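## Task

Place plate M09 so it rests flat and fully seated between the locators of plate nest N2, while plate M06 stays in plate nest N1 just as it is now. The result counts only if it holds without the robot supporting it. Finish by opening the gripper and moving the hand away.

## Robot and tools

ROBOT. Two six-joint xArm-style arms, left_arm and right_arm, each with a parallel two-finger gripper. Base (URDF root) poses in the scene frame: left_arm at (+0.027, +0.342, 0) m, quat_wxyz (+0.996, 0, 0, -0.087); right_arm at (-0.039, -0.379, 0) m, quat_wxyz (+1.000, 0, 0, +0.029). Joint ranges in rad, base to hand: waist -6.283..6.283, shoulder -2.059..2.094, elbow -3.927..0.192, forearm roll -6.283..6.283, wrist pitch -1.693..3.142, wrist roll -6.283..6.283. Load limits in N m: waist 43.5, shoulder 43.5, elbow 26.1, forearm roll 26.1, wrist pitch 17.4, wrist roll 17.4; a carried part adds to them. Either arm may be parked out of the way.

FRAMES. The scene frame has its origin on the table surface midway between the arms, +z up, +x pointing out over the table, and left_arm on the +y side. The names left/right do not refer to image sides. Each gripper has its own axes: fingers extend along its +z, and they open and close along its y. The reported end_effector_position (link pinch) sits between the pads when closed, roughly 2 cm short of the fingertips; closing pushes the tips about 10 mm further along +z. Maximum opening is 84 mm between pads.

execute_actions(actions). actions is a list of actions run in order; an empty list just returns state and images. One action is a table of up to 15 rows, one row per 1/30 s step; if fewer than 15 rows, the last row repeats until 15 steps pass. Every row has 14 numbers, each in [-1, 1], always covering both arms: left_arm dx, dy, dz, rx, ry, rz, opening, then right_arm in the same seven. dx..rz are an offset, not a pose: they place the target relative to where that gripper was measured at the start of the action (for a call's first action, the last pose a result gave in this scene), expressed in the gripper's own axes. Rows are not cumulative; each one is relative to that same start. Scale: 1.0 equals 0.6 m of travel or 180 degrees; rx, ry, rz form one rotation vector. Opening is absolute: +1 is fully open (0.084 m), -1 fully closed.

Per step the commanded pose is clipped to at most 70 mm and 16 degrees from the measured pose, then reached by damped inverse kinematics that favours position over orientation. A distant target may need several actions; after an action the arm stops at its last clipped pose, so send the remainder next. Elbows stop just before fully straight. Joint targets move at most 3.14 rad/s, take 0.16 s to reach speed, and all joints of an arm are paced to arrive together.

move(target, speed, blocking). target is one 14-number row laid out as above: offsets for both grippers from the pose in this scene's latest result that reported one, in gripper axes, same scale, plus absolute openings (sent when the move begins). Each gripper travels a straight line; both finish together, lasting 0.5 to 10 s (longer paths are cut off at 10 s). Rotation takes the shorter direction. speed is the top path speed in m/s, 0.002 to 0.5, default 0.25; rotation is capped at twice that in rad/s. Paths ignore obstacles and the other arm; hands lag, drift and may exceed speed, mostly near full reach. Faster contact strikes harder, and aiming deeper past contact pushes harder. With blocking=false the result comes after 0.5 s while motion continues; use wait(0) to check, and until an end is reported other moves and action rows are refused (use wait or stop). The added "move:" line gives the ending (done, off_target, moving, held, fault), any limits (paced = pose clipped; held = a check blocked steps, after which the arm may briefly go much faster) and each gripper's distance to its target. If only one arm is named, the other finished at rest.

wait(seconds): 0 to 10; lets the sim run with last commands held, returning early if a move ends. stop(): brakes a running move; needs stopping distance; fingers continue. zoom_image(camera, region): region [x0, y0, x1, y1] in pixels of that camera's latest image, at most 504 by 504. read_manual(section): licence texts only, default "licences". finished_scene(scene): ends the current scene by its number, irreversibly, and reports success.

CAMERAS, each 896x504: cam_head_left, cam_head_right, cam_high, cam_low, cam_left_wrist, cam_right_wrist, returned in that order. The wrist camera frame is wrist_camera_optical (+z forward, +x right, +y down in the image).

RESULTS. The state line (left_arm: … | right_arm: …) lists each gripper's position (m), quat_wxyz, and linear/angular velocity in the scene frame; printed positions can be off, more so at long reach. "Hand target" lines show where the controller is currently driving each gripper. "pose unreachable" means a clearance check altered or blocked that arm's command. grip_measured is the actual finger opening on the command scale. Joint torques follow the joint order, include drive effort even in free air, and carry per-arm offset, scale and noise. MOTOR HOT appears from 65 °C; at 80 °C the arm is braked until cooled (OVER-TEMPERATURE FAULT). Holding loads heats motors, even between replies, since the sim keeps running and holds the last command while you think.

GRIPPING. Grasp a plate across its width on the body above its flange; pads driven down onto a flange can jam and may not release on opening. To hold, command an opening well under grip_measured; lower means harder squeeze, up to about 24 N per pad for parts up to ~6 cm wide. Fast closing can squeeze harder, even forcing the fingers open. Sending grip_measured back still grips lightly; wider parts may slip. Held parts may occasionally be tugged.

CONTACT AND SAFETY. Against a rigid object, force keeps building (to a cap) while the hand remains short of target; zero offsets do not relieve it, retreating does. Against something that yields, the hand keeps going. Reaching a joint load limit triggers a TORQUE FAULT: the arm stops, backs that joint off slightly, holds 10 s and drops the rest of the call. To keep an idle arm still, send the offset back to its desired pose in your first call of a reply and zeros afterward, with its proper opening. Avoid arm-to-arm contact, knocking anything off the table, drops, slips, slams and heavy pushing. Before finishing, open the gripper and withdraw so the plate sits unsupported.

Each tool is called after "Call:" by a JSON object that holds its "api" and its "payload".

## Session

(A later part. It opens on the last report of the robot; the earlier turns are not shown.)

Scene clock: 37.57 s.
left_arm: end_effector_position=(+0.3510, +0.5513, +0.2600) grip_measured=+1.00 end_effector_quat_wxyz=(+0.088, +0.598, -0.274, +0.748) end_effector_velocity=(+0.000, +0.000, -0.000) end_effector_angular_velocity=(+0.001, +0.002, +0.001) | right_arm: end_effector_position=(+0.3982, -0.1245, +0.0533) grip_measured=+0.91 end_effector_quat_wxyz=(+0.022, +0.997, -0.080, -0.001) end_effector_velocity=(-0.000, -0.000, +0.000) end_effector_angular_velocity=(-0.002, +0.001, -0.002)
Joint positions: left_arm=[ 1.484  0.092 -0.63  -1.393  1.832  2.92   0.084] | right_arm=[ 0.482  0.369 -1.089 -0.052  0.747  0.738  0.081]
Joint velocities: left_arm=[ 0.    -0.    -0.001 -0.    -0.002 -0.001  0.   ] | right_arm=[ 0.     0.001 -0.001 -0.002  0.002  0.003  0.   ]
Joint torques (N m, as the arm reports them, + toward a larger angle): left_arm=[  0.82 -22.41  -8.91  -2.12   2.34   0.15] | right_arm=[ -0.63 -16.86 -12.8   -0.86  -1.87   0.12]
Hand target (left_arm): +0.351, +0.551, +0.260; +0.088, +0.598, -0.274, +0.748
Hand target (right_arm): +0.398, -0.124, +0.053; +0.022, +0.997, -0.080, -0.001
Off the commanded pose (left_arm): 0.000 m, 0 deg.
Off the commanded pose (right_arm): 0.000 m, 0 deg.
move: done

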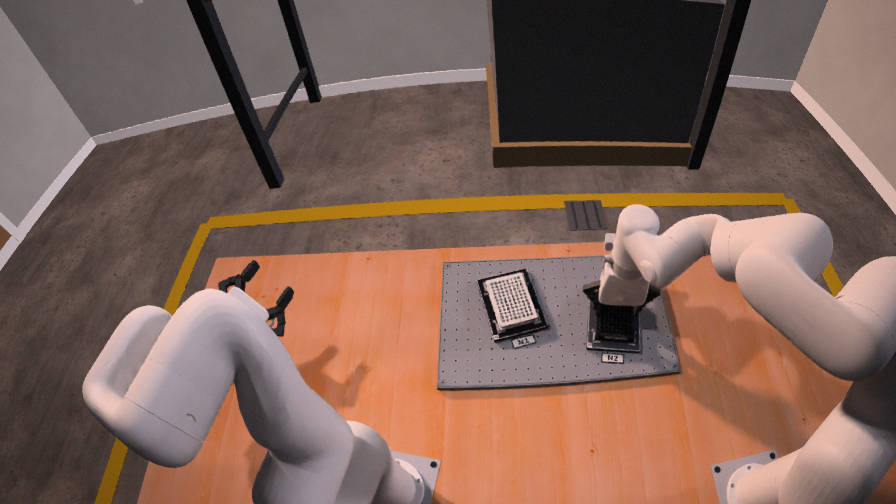

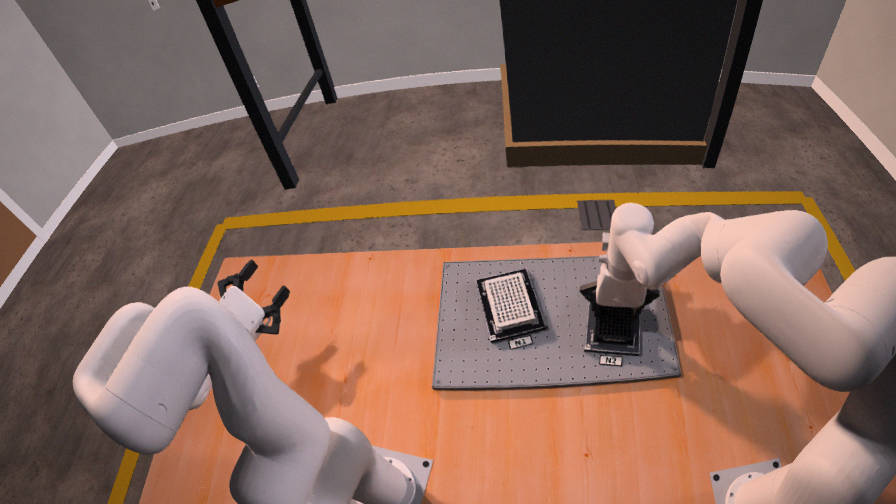

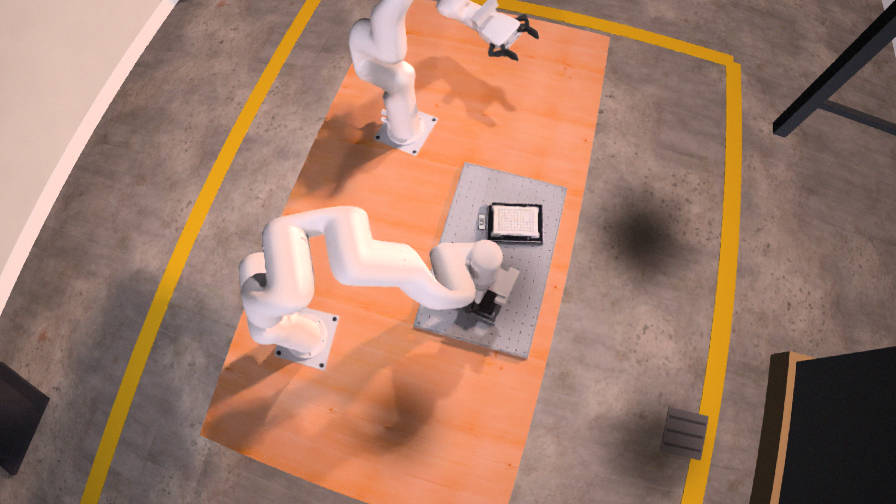

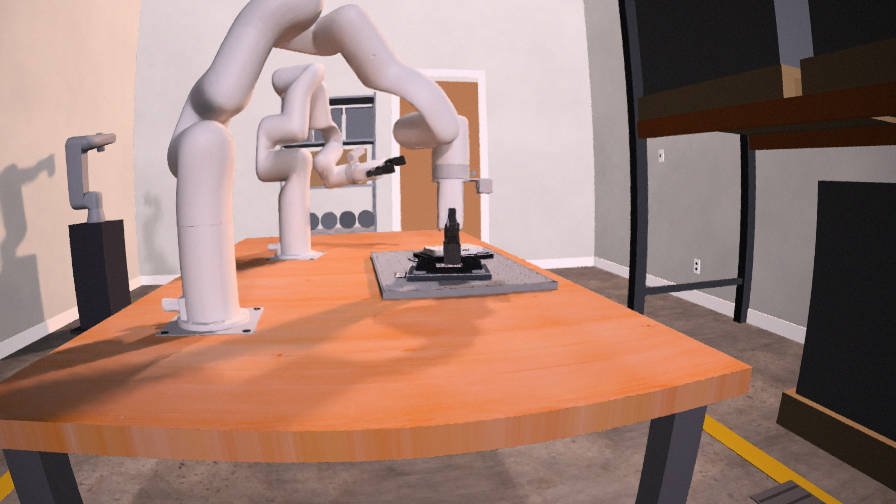

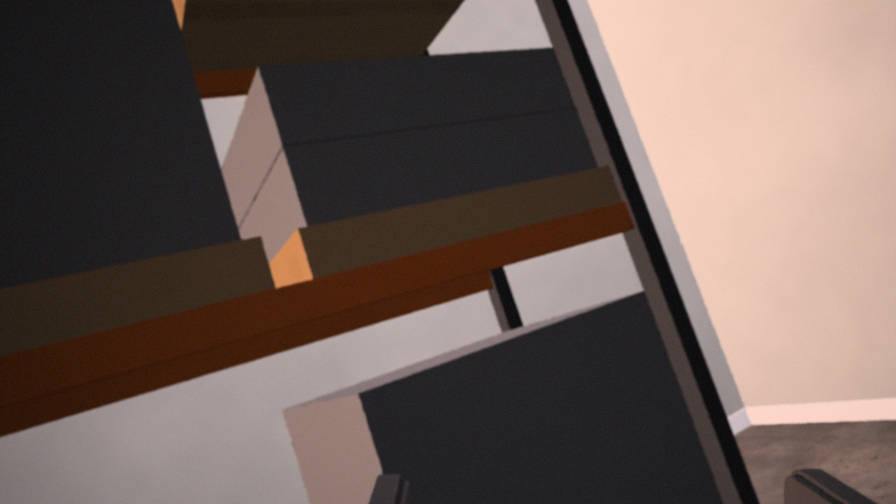

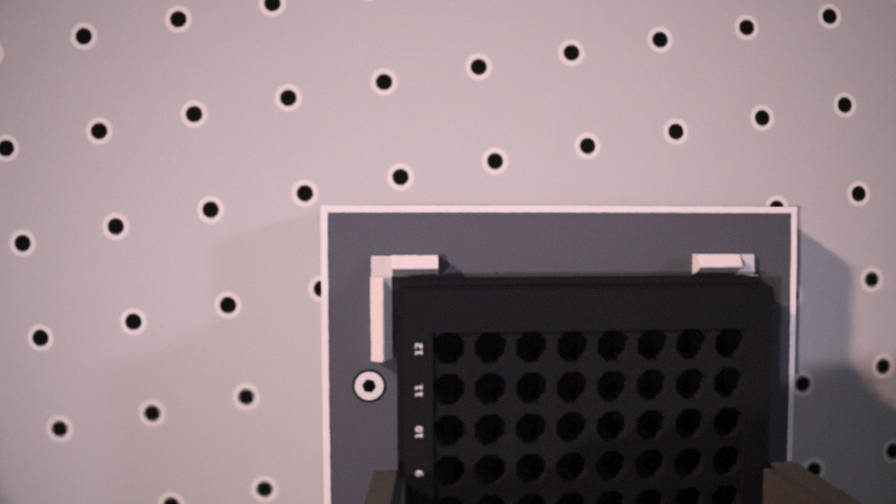

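Call:
{"api": "move", "payload": {"target": [0,0,0,0,0,0,1,0,0,0.009,0,0,0,0.6], "speed": 0.008}}

Call:
{"api": "move", "payload": {"target": [0,0,0,0,0,0,1,0,0,0,0,0,0,1]}}

Call:
{"api": "move", "payload": {"target": [0,0,0,0,0,0,1,-0.1,0,-0.2,0.015,0,0,1], "speed": 0.1}}

Call:
{"api": "zoom_image", "payload": {"camera": "cam_right_wrist", "region": [360,80,700,490]}}

Call:
{"api": "zoom_image", "payload": {"camera": "cam_low", "region": [390,230,510,290]}}

Scene clock: 48.23 s.
left_arm: end_effector_position=(+0.3510, +0.5513, +0.2600) grip_measured=+1.00 end_effector_quat_wxyz=(+0.088, +0.598, -0.274, +0.748) end_effector_velocity=(-0.000, -0.000, -0.000) end_effector_angular_velocity=(-0.003, +0.001, -0.001) | right_arm: end_effector_position=(+0.3983, -0.1242, +0.0484) grip_measured=+0.92 end_effector_quat_wxyz=(+0.022, +0.997, -0.080, -0.000) end_effector_velocity=(+0.000, -0.000, -0.000) end_effector_angular_velocity=(-0.000, -0.000, -0.000)
Joint positions: left_arm=[ 1.484  0.092 -0.63  -1.393  1.832  2.92   0.084] | right_arm=[ 0.482  0.379 -1.087 -0.052  0.734  0.739  0.081]
Joint velocities: left_arm=[-0.     0.     0.001  0.     0.001 -0.002  0.   ] | right_arm=[-0.     0.     0.    -0.    -0.001  0.001  0.   ]
Joint torques (N m, as the arm reports them, + toward a larger angle): left_arm=[  1.22 -23.31  -9.1   -2.06   2.3   -0.08] | right_arm=[ -2.3  -15.9  -11.37  -1.22  -1.58   0.12]
Hand target (left_arm): +0.351, +0.551, +0.260; +0.088, +0.598, -0.274, +0.748
Hand target (right_arm): +0.398, -0.125, +0.048; +0.022, +0.997, -0.080, -0.001
Off the commanded pose (left_arm): 0.000 m, 0 deg.
Off the commanded pose (right_arm): 0.001 m, 0 deg.
move: done

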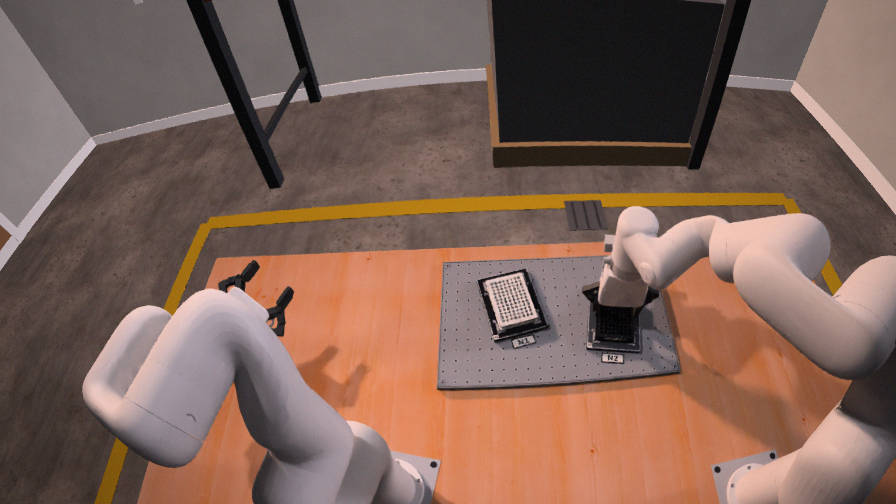

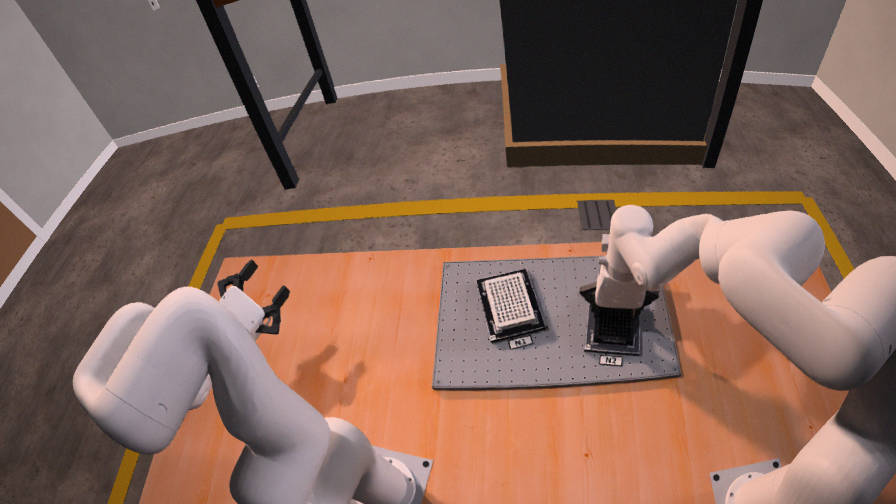

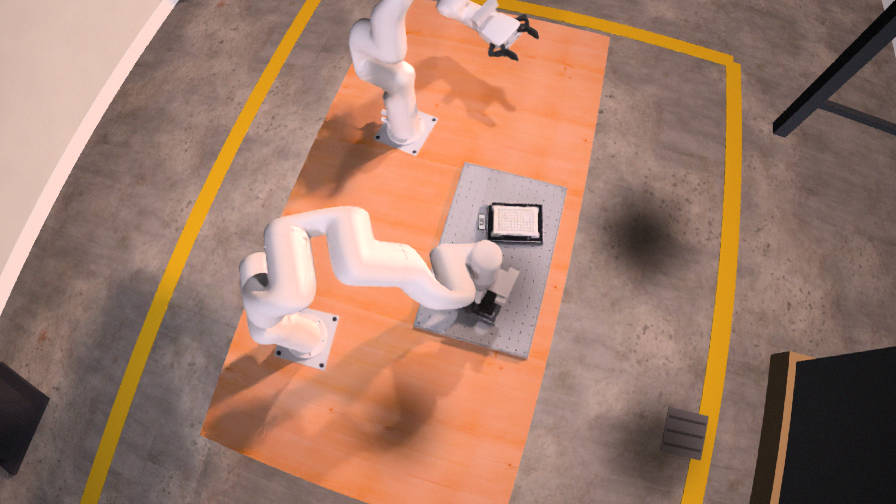

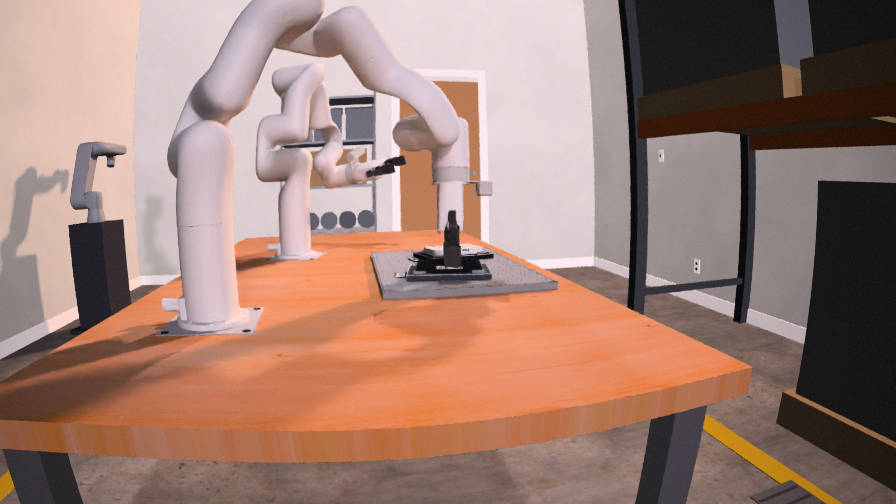

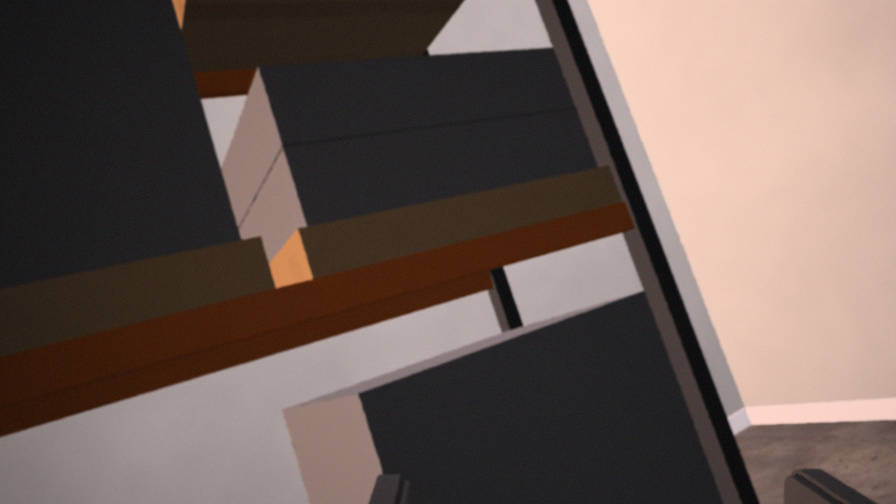

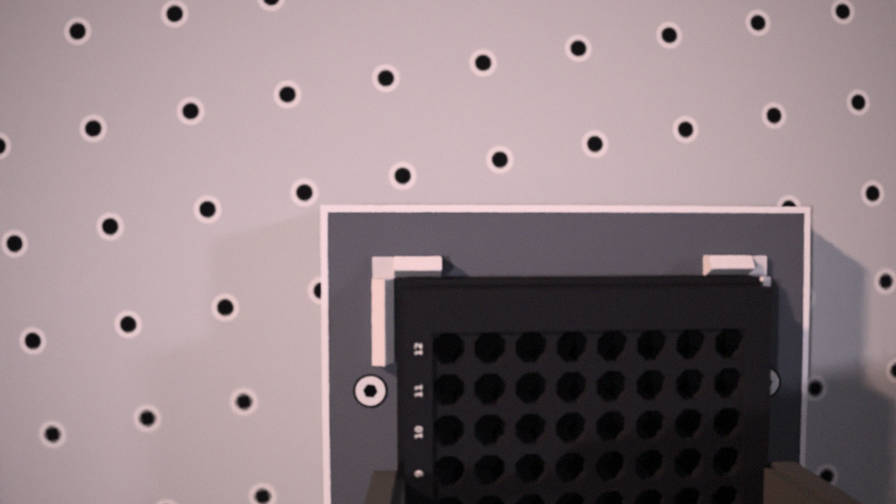

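Scene clock: 48.73 s.
left_arm: end_effector_position=(+0.3510, +0.5513, +0.2600) grip_measured=+1.00 end_effector_quat_wxyz=(+0.088, +0.598, -0.274, +0.748) end_effector_velocity=(-0.000, -0.000, +0.000) end_effector_angular_velocity=(+0.001, -0.000, -0.001) | right_arm: end_effector_position=(+0.3982, -0.1244, +0.0482) grip_measured=+1.00 end_effector_quat_wxyz=(+0.022, +0.997, -0.080, -0.000) end_effector_velocity=(+0.001, +0.002, +0.002) end_effector_angular_velocity=(+0.003, -0.005, +0.000)
Joint positions: left_arm=[ 1.484  0.092 -0.63  -1.393  1.832  2.92   0.084] | right_arm=[ 0.482  0.379 -1.087 -0.052  0.734  0.739  0.084]
Joint velocities: left_arm=[-0.    -0.    -0.     0.001  0.     0.001  0.   ] | right_arm=[ 0.002 -0.002 -0.002  0.001 -0.002  0.001 -0.   ]
Joint torques (N m, as the arm reports them, + toward a larger angle): left_arm=[  0.76 -22.6   -9.    -1.87   2.34   0.04] | right_arm=[ -0.01 -16.82 -12.53  -0.94  -1.77   0.11]
Hand target (left_arm): +0.351, +0.551, +0.260; +0.088, +0.598, -0.274, +0.748
Hand target (right_arm): +0.398, -0.124, +0.048; +0.022, +0.997, -0.080, -0.000
Off the commanded pose (left_arm): 0.000 m, 0 deg.
Off the commanded pose (right_arm): 0.000 m, 0 deg.
move: done

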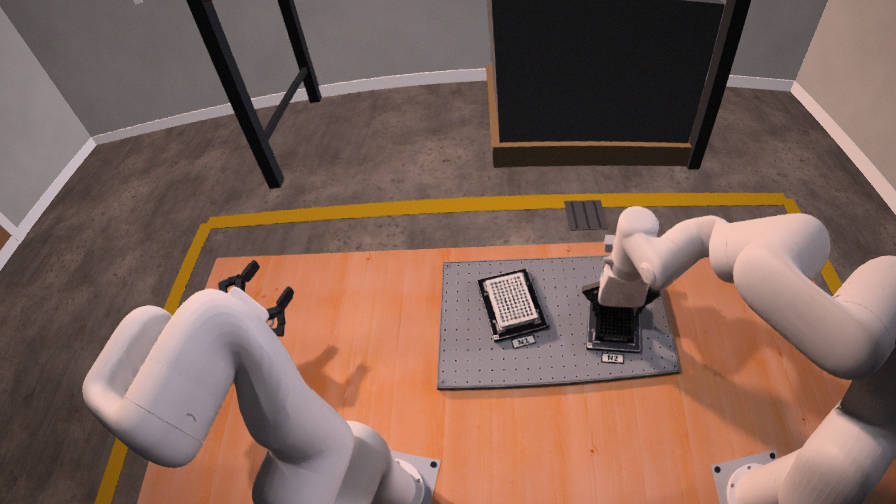

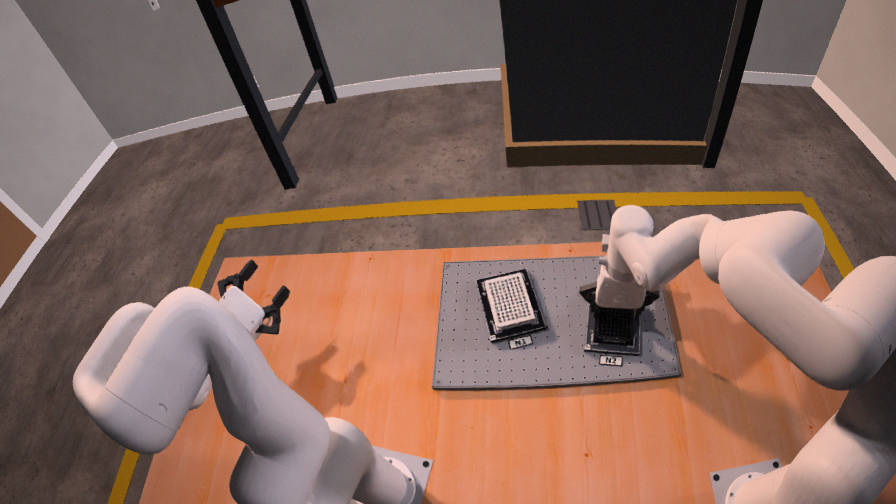

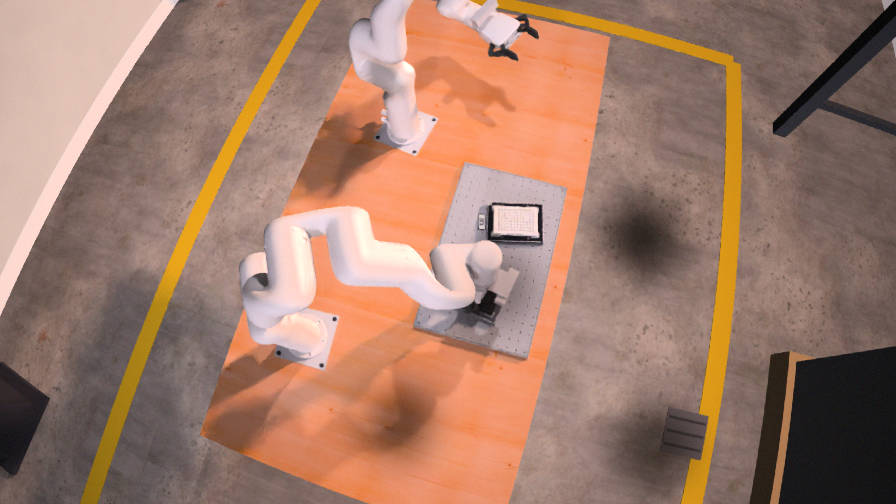

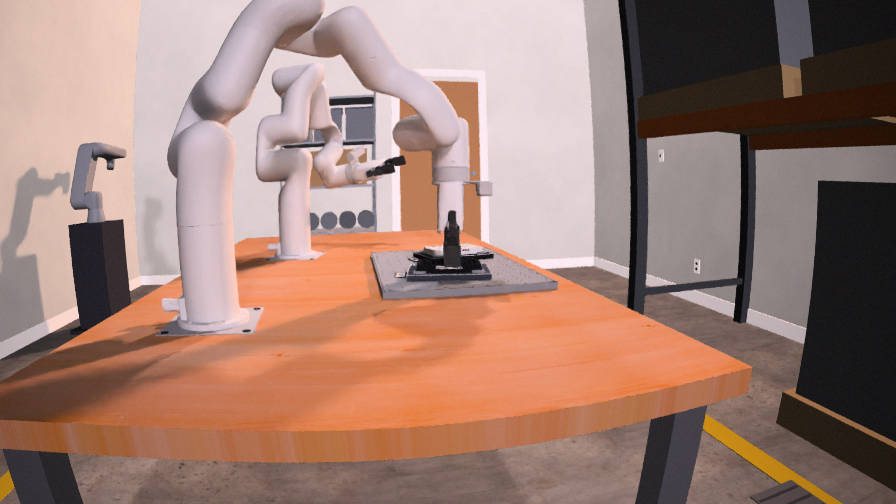

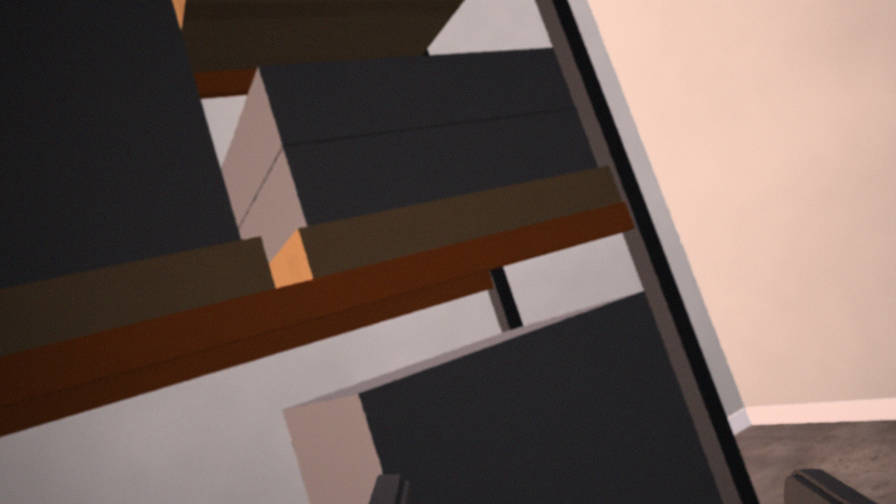

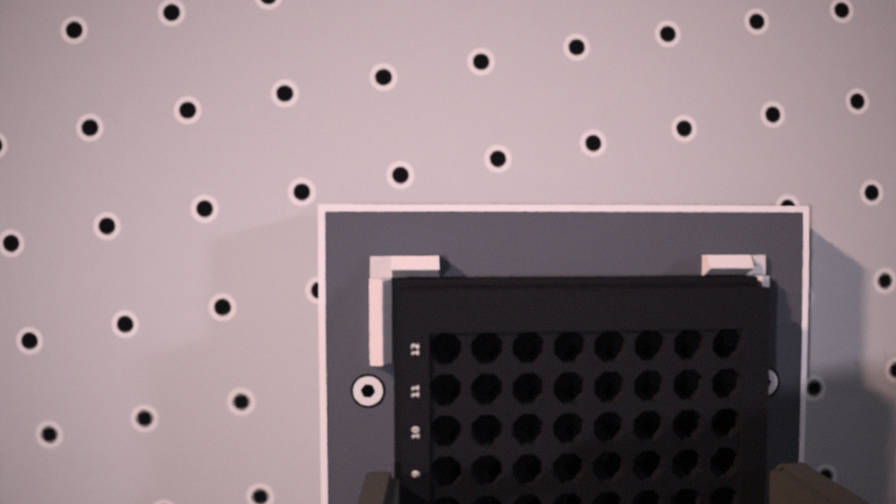

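Scene clock: 50.43 s.
left_arm: end_effector_position=(+0.3510, +0.5513, +0.2600) grip_measured=+1.00 end_effector_quat_wxyz=(+0.088, +0.598, -0.274, +0.748) end_effector_velocity=(+0.000, +0.001, -0.001) end_effector_angular_velocity=(-0.000, +0.003, +0.001) | right_arm: end_effector_position=(+0.3395, -0.1100, +0.1676) grip_measured=+1.00 end_effector_quat_wxyz=(-0.001, +0.997, -0.080, +0.001) end_effector_velocity=(-0.000, +0.000, +0.000) end_effector_angular_velocity=(+0.000, +0.000, +0.001)
Joint positions: left_arm=[ 1.484  0.092 -0.63  -1.393  1.832  2.92   0.084] | right_arm=[ 0.56   0.03  -0.996  0.001  0.963  0.778  0.084]
Joint velocities: left_arm=[-0.     0.001 -0.001 -0.    -0.002 -0.002 -0.   ] | right_arm=[ 0.001 -0.    -0.001  0.     0.001 -0.     0.   ]
Joint torques (N m, as the arm reports them, + toward a larger angle): left_arm=[  0.91 -22.5   -9.15  -1.57   2.13   0.27] | right_arm=[ -0.51 -13.76 -14.54  -0.85  -2.09   0.16]
Hand target (left_arm): +0.351, +0.551, +0.260; +0.088, +0.598, -0.274, +0.748
Hand target (right_arm): +0.340, -0.110, +0.168; -0.002, +0.997, -0.080, +0.002
Off the commanded pose (left_arm): 0.000 m, 0 deg.
Off the commanded pose (right_arm): 0.000 m, 0 deg.
move: done

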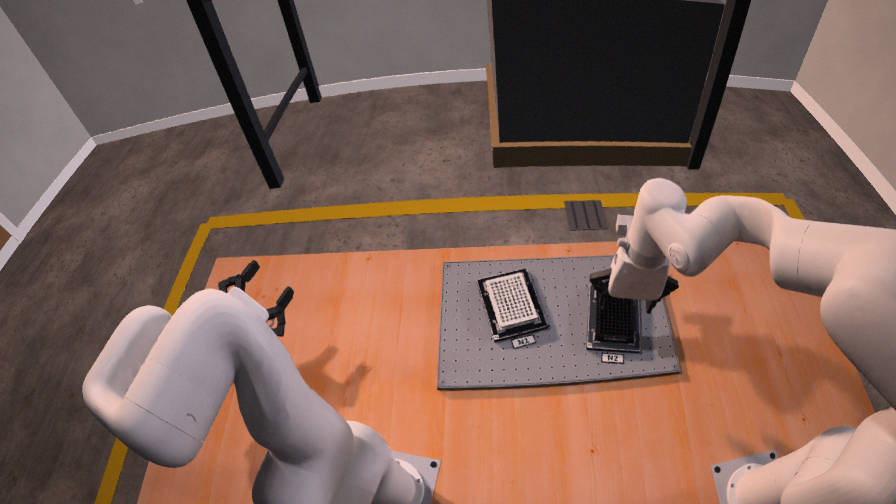

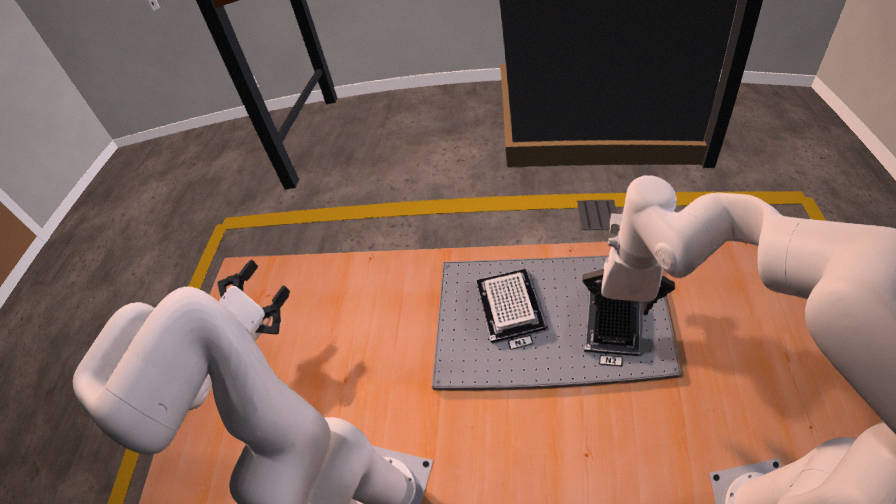

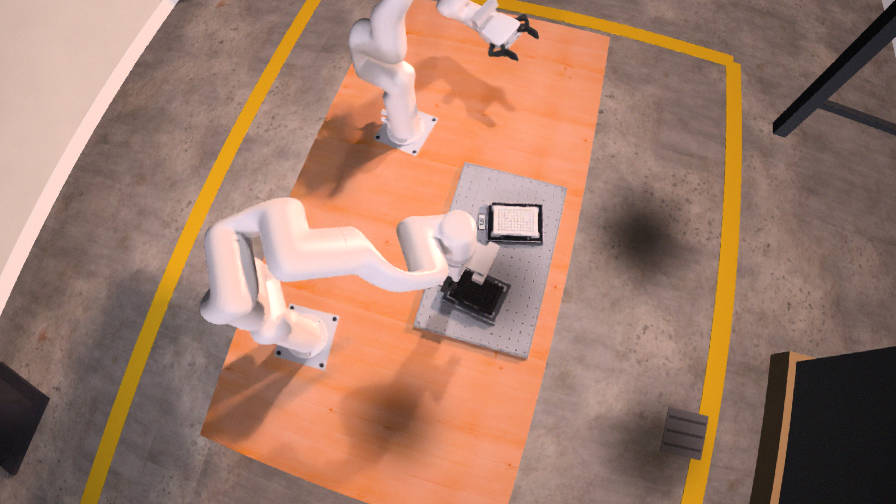

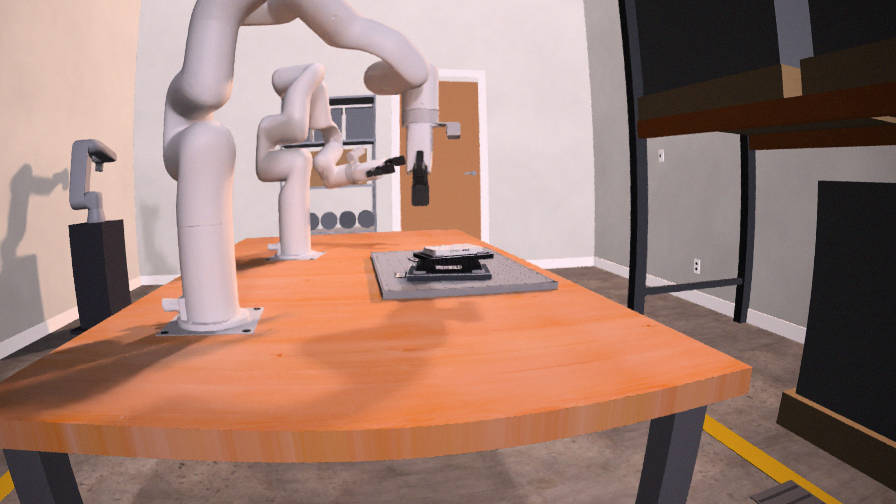

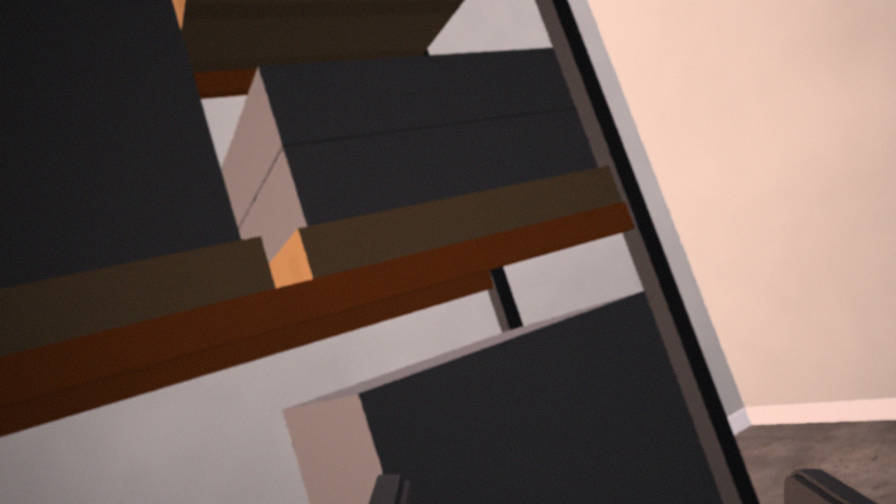

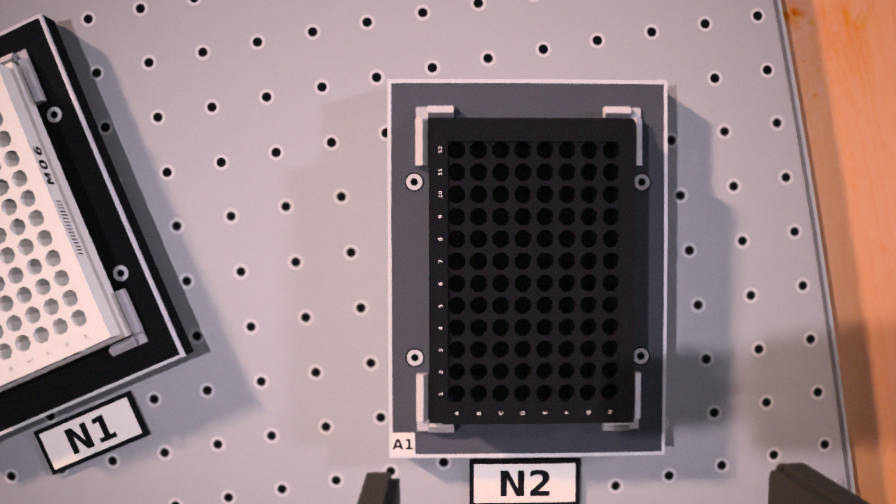

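Region (360, 80, 700, 490) of cam_right_wrist's 896x504 image, scaled by 1.229, with more detail than that image has; it fills the left 418 columns of this view, and the rest is white.

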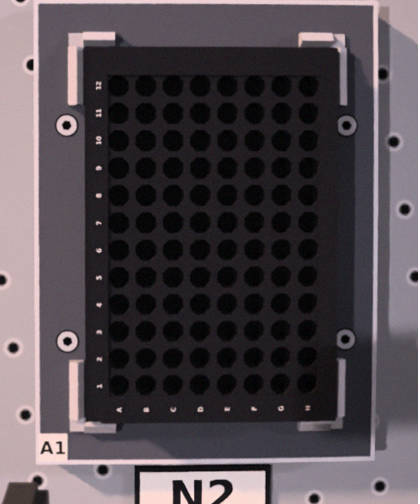

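Region (390, 230, 510, 290) of cam_low's 896x504 image, scaled by 4.200, with more detail than that image has.

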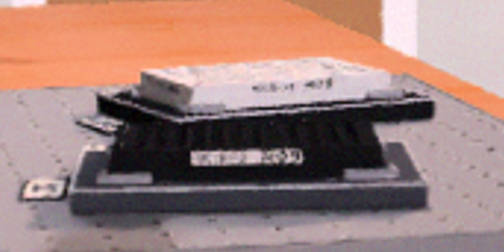

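Seated.

Call:
{"api": "finished_scene", "payload": {"scene": 2}}

The scene is finished: the task was done.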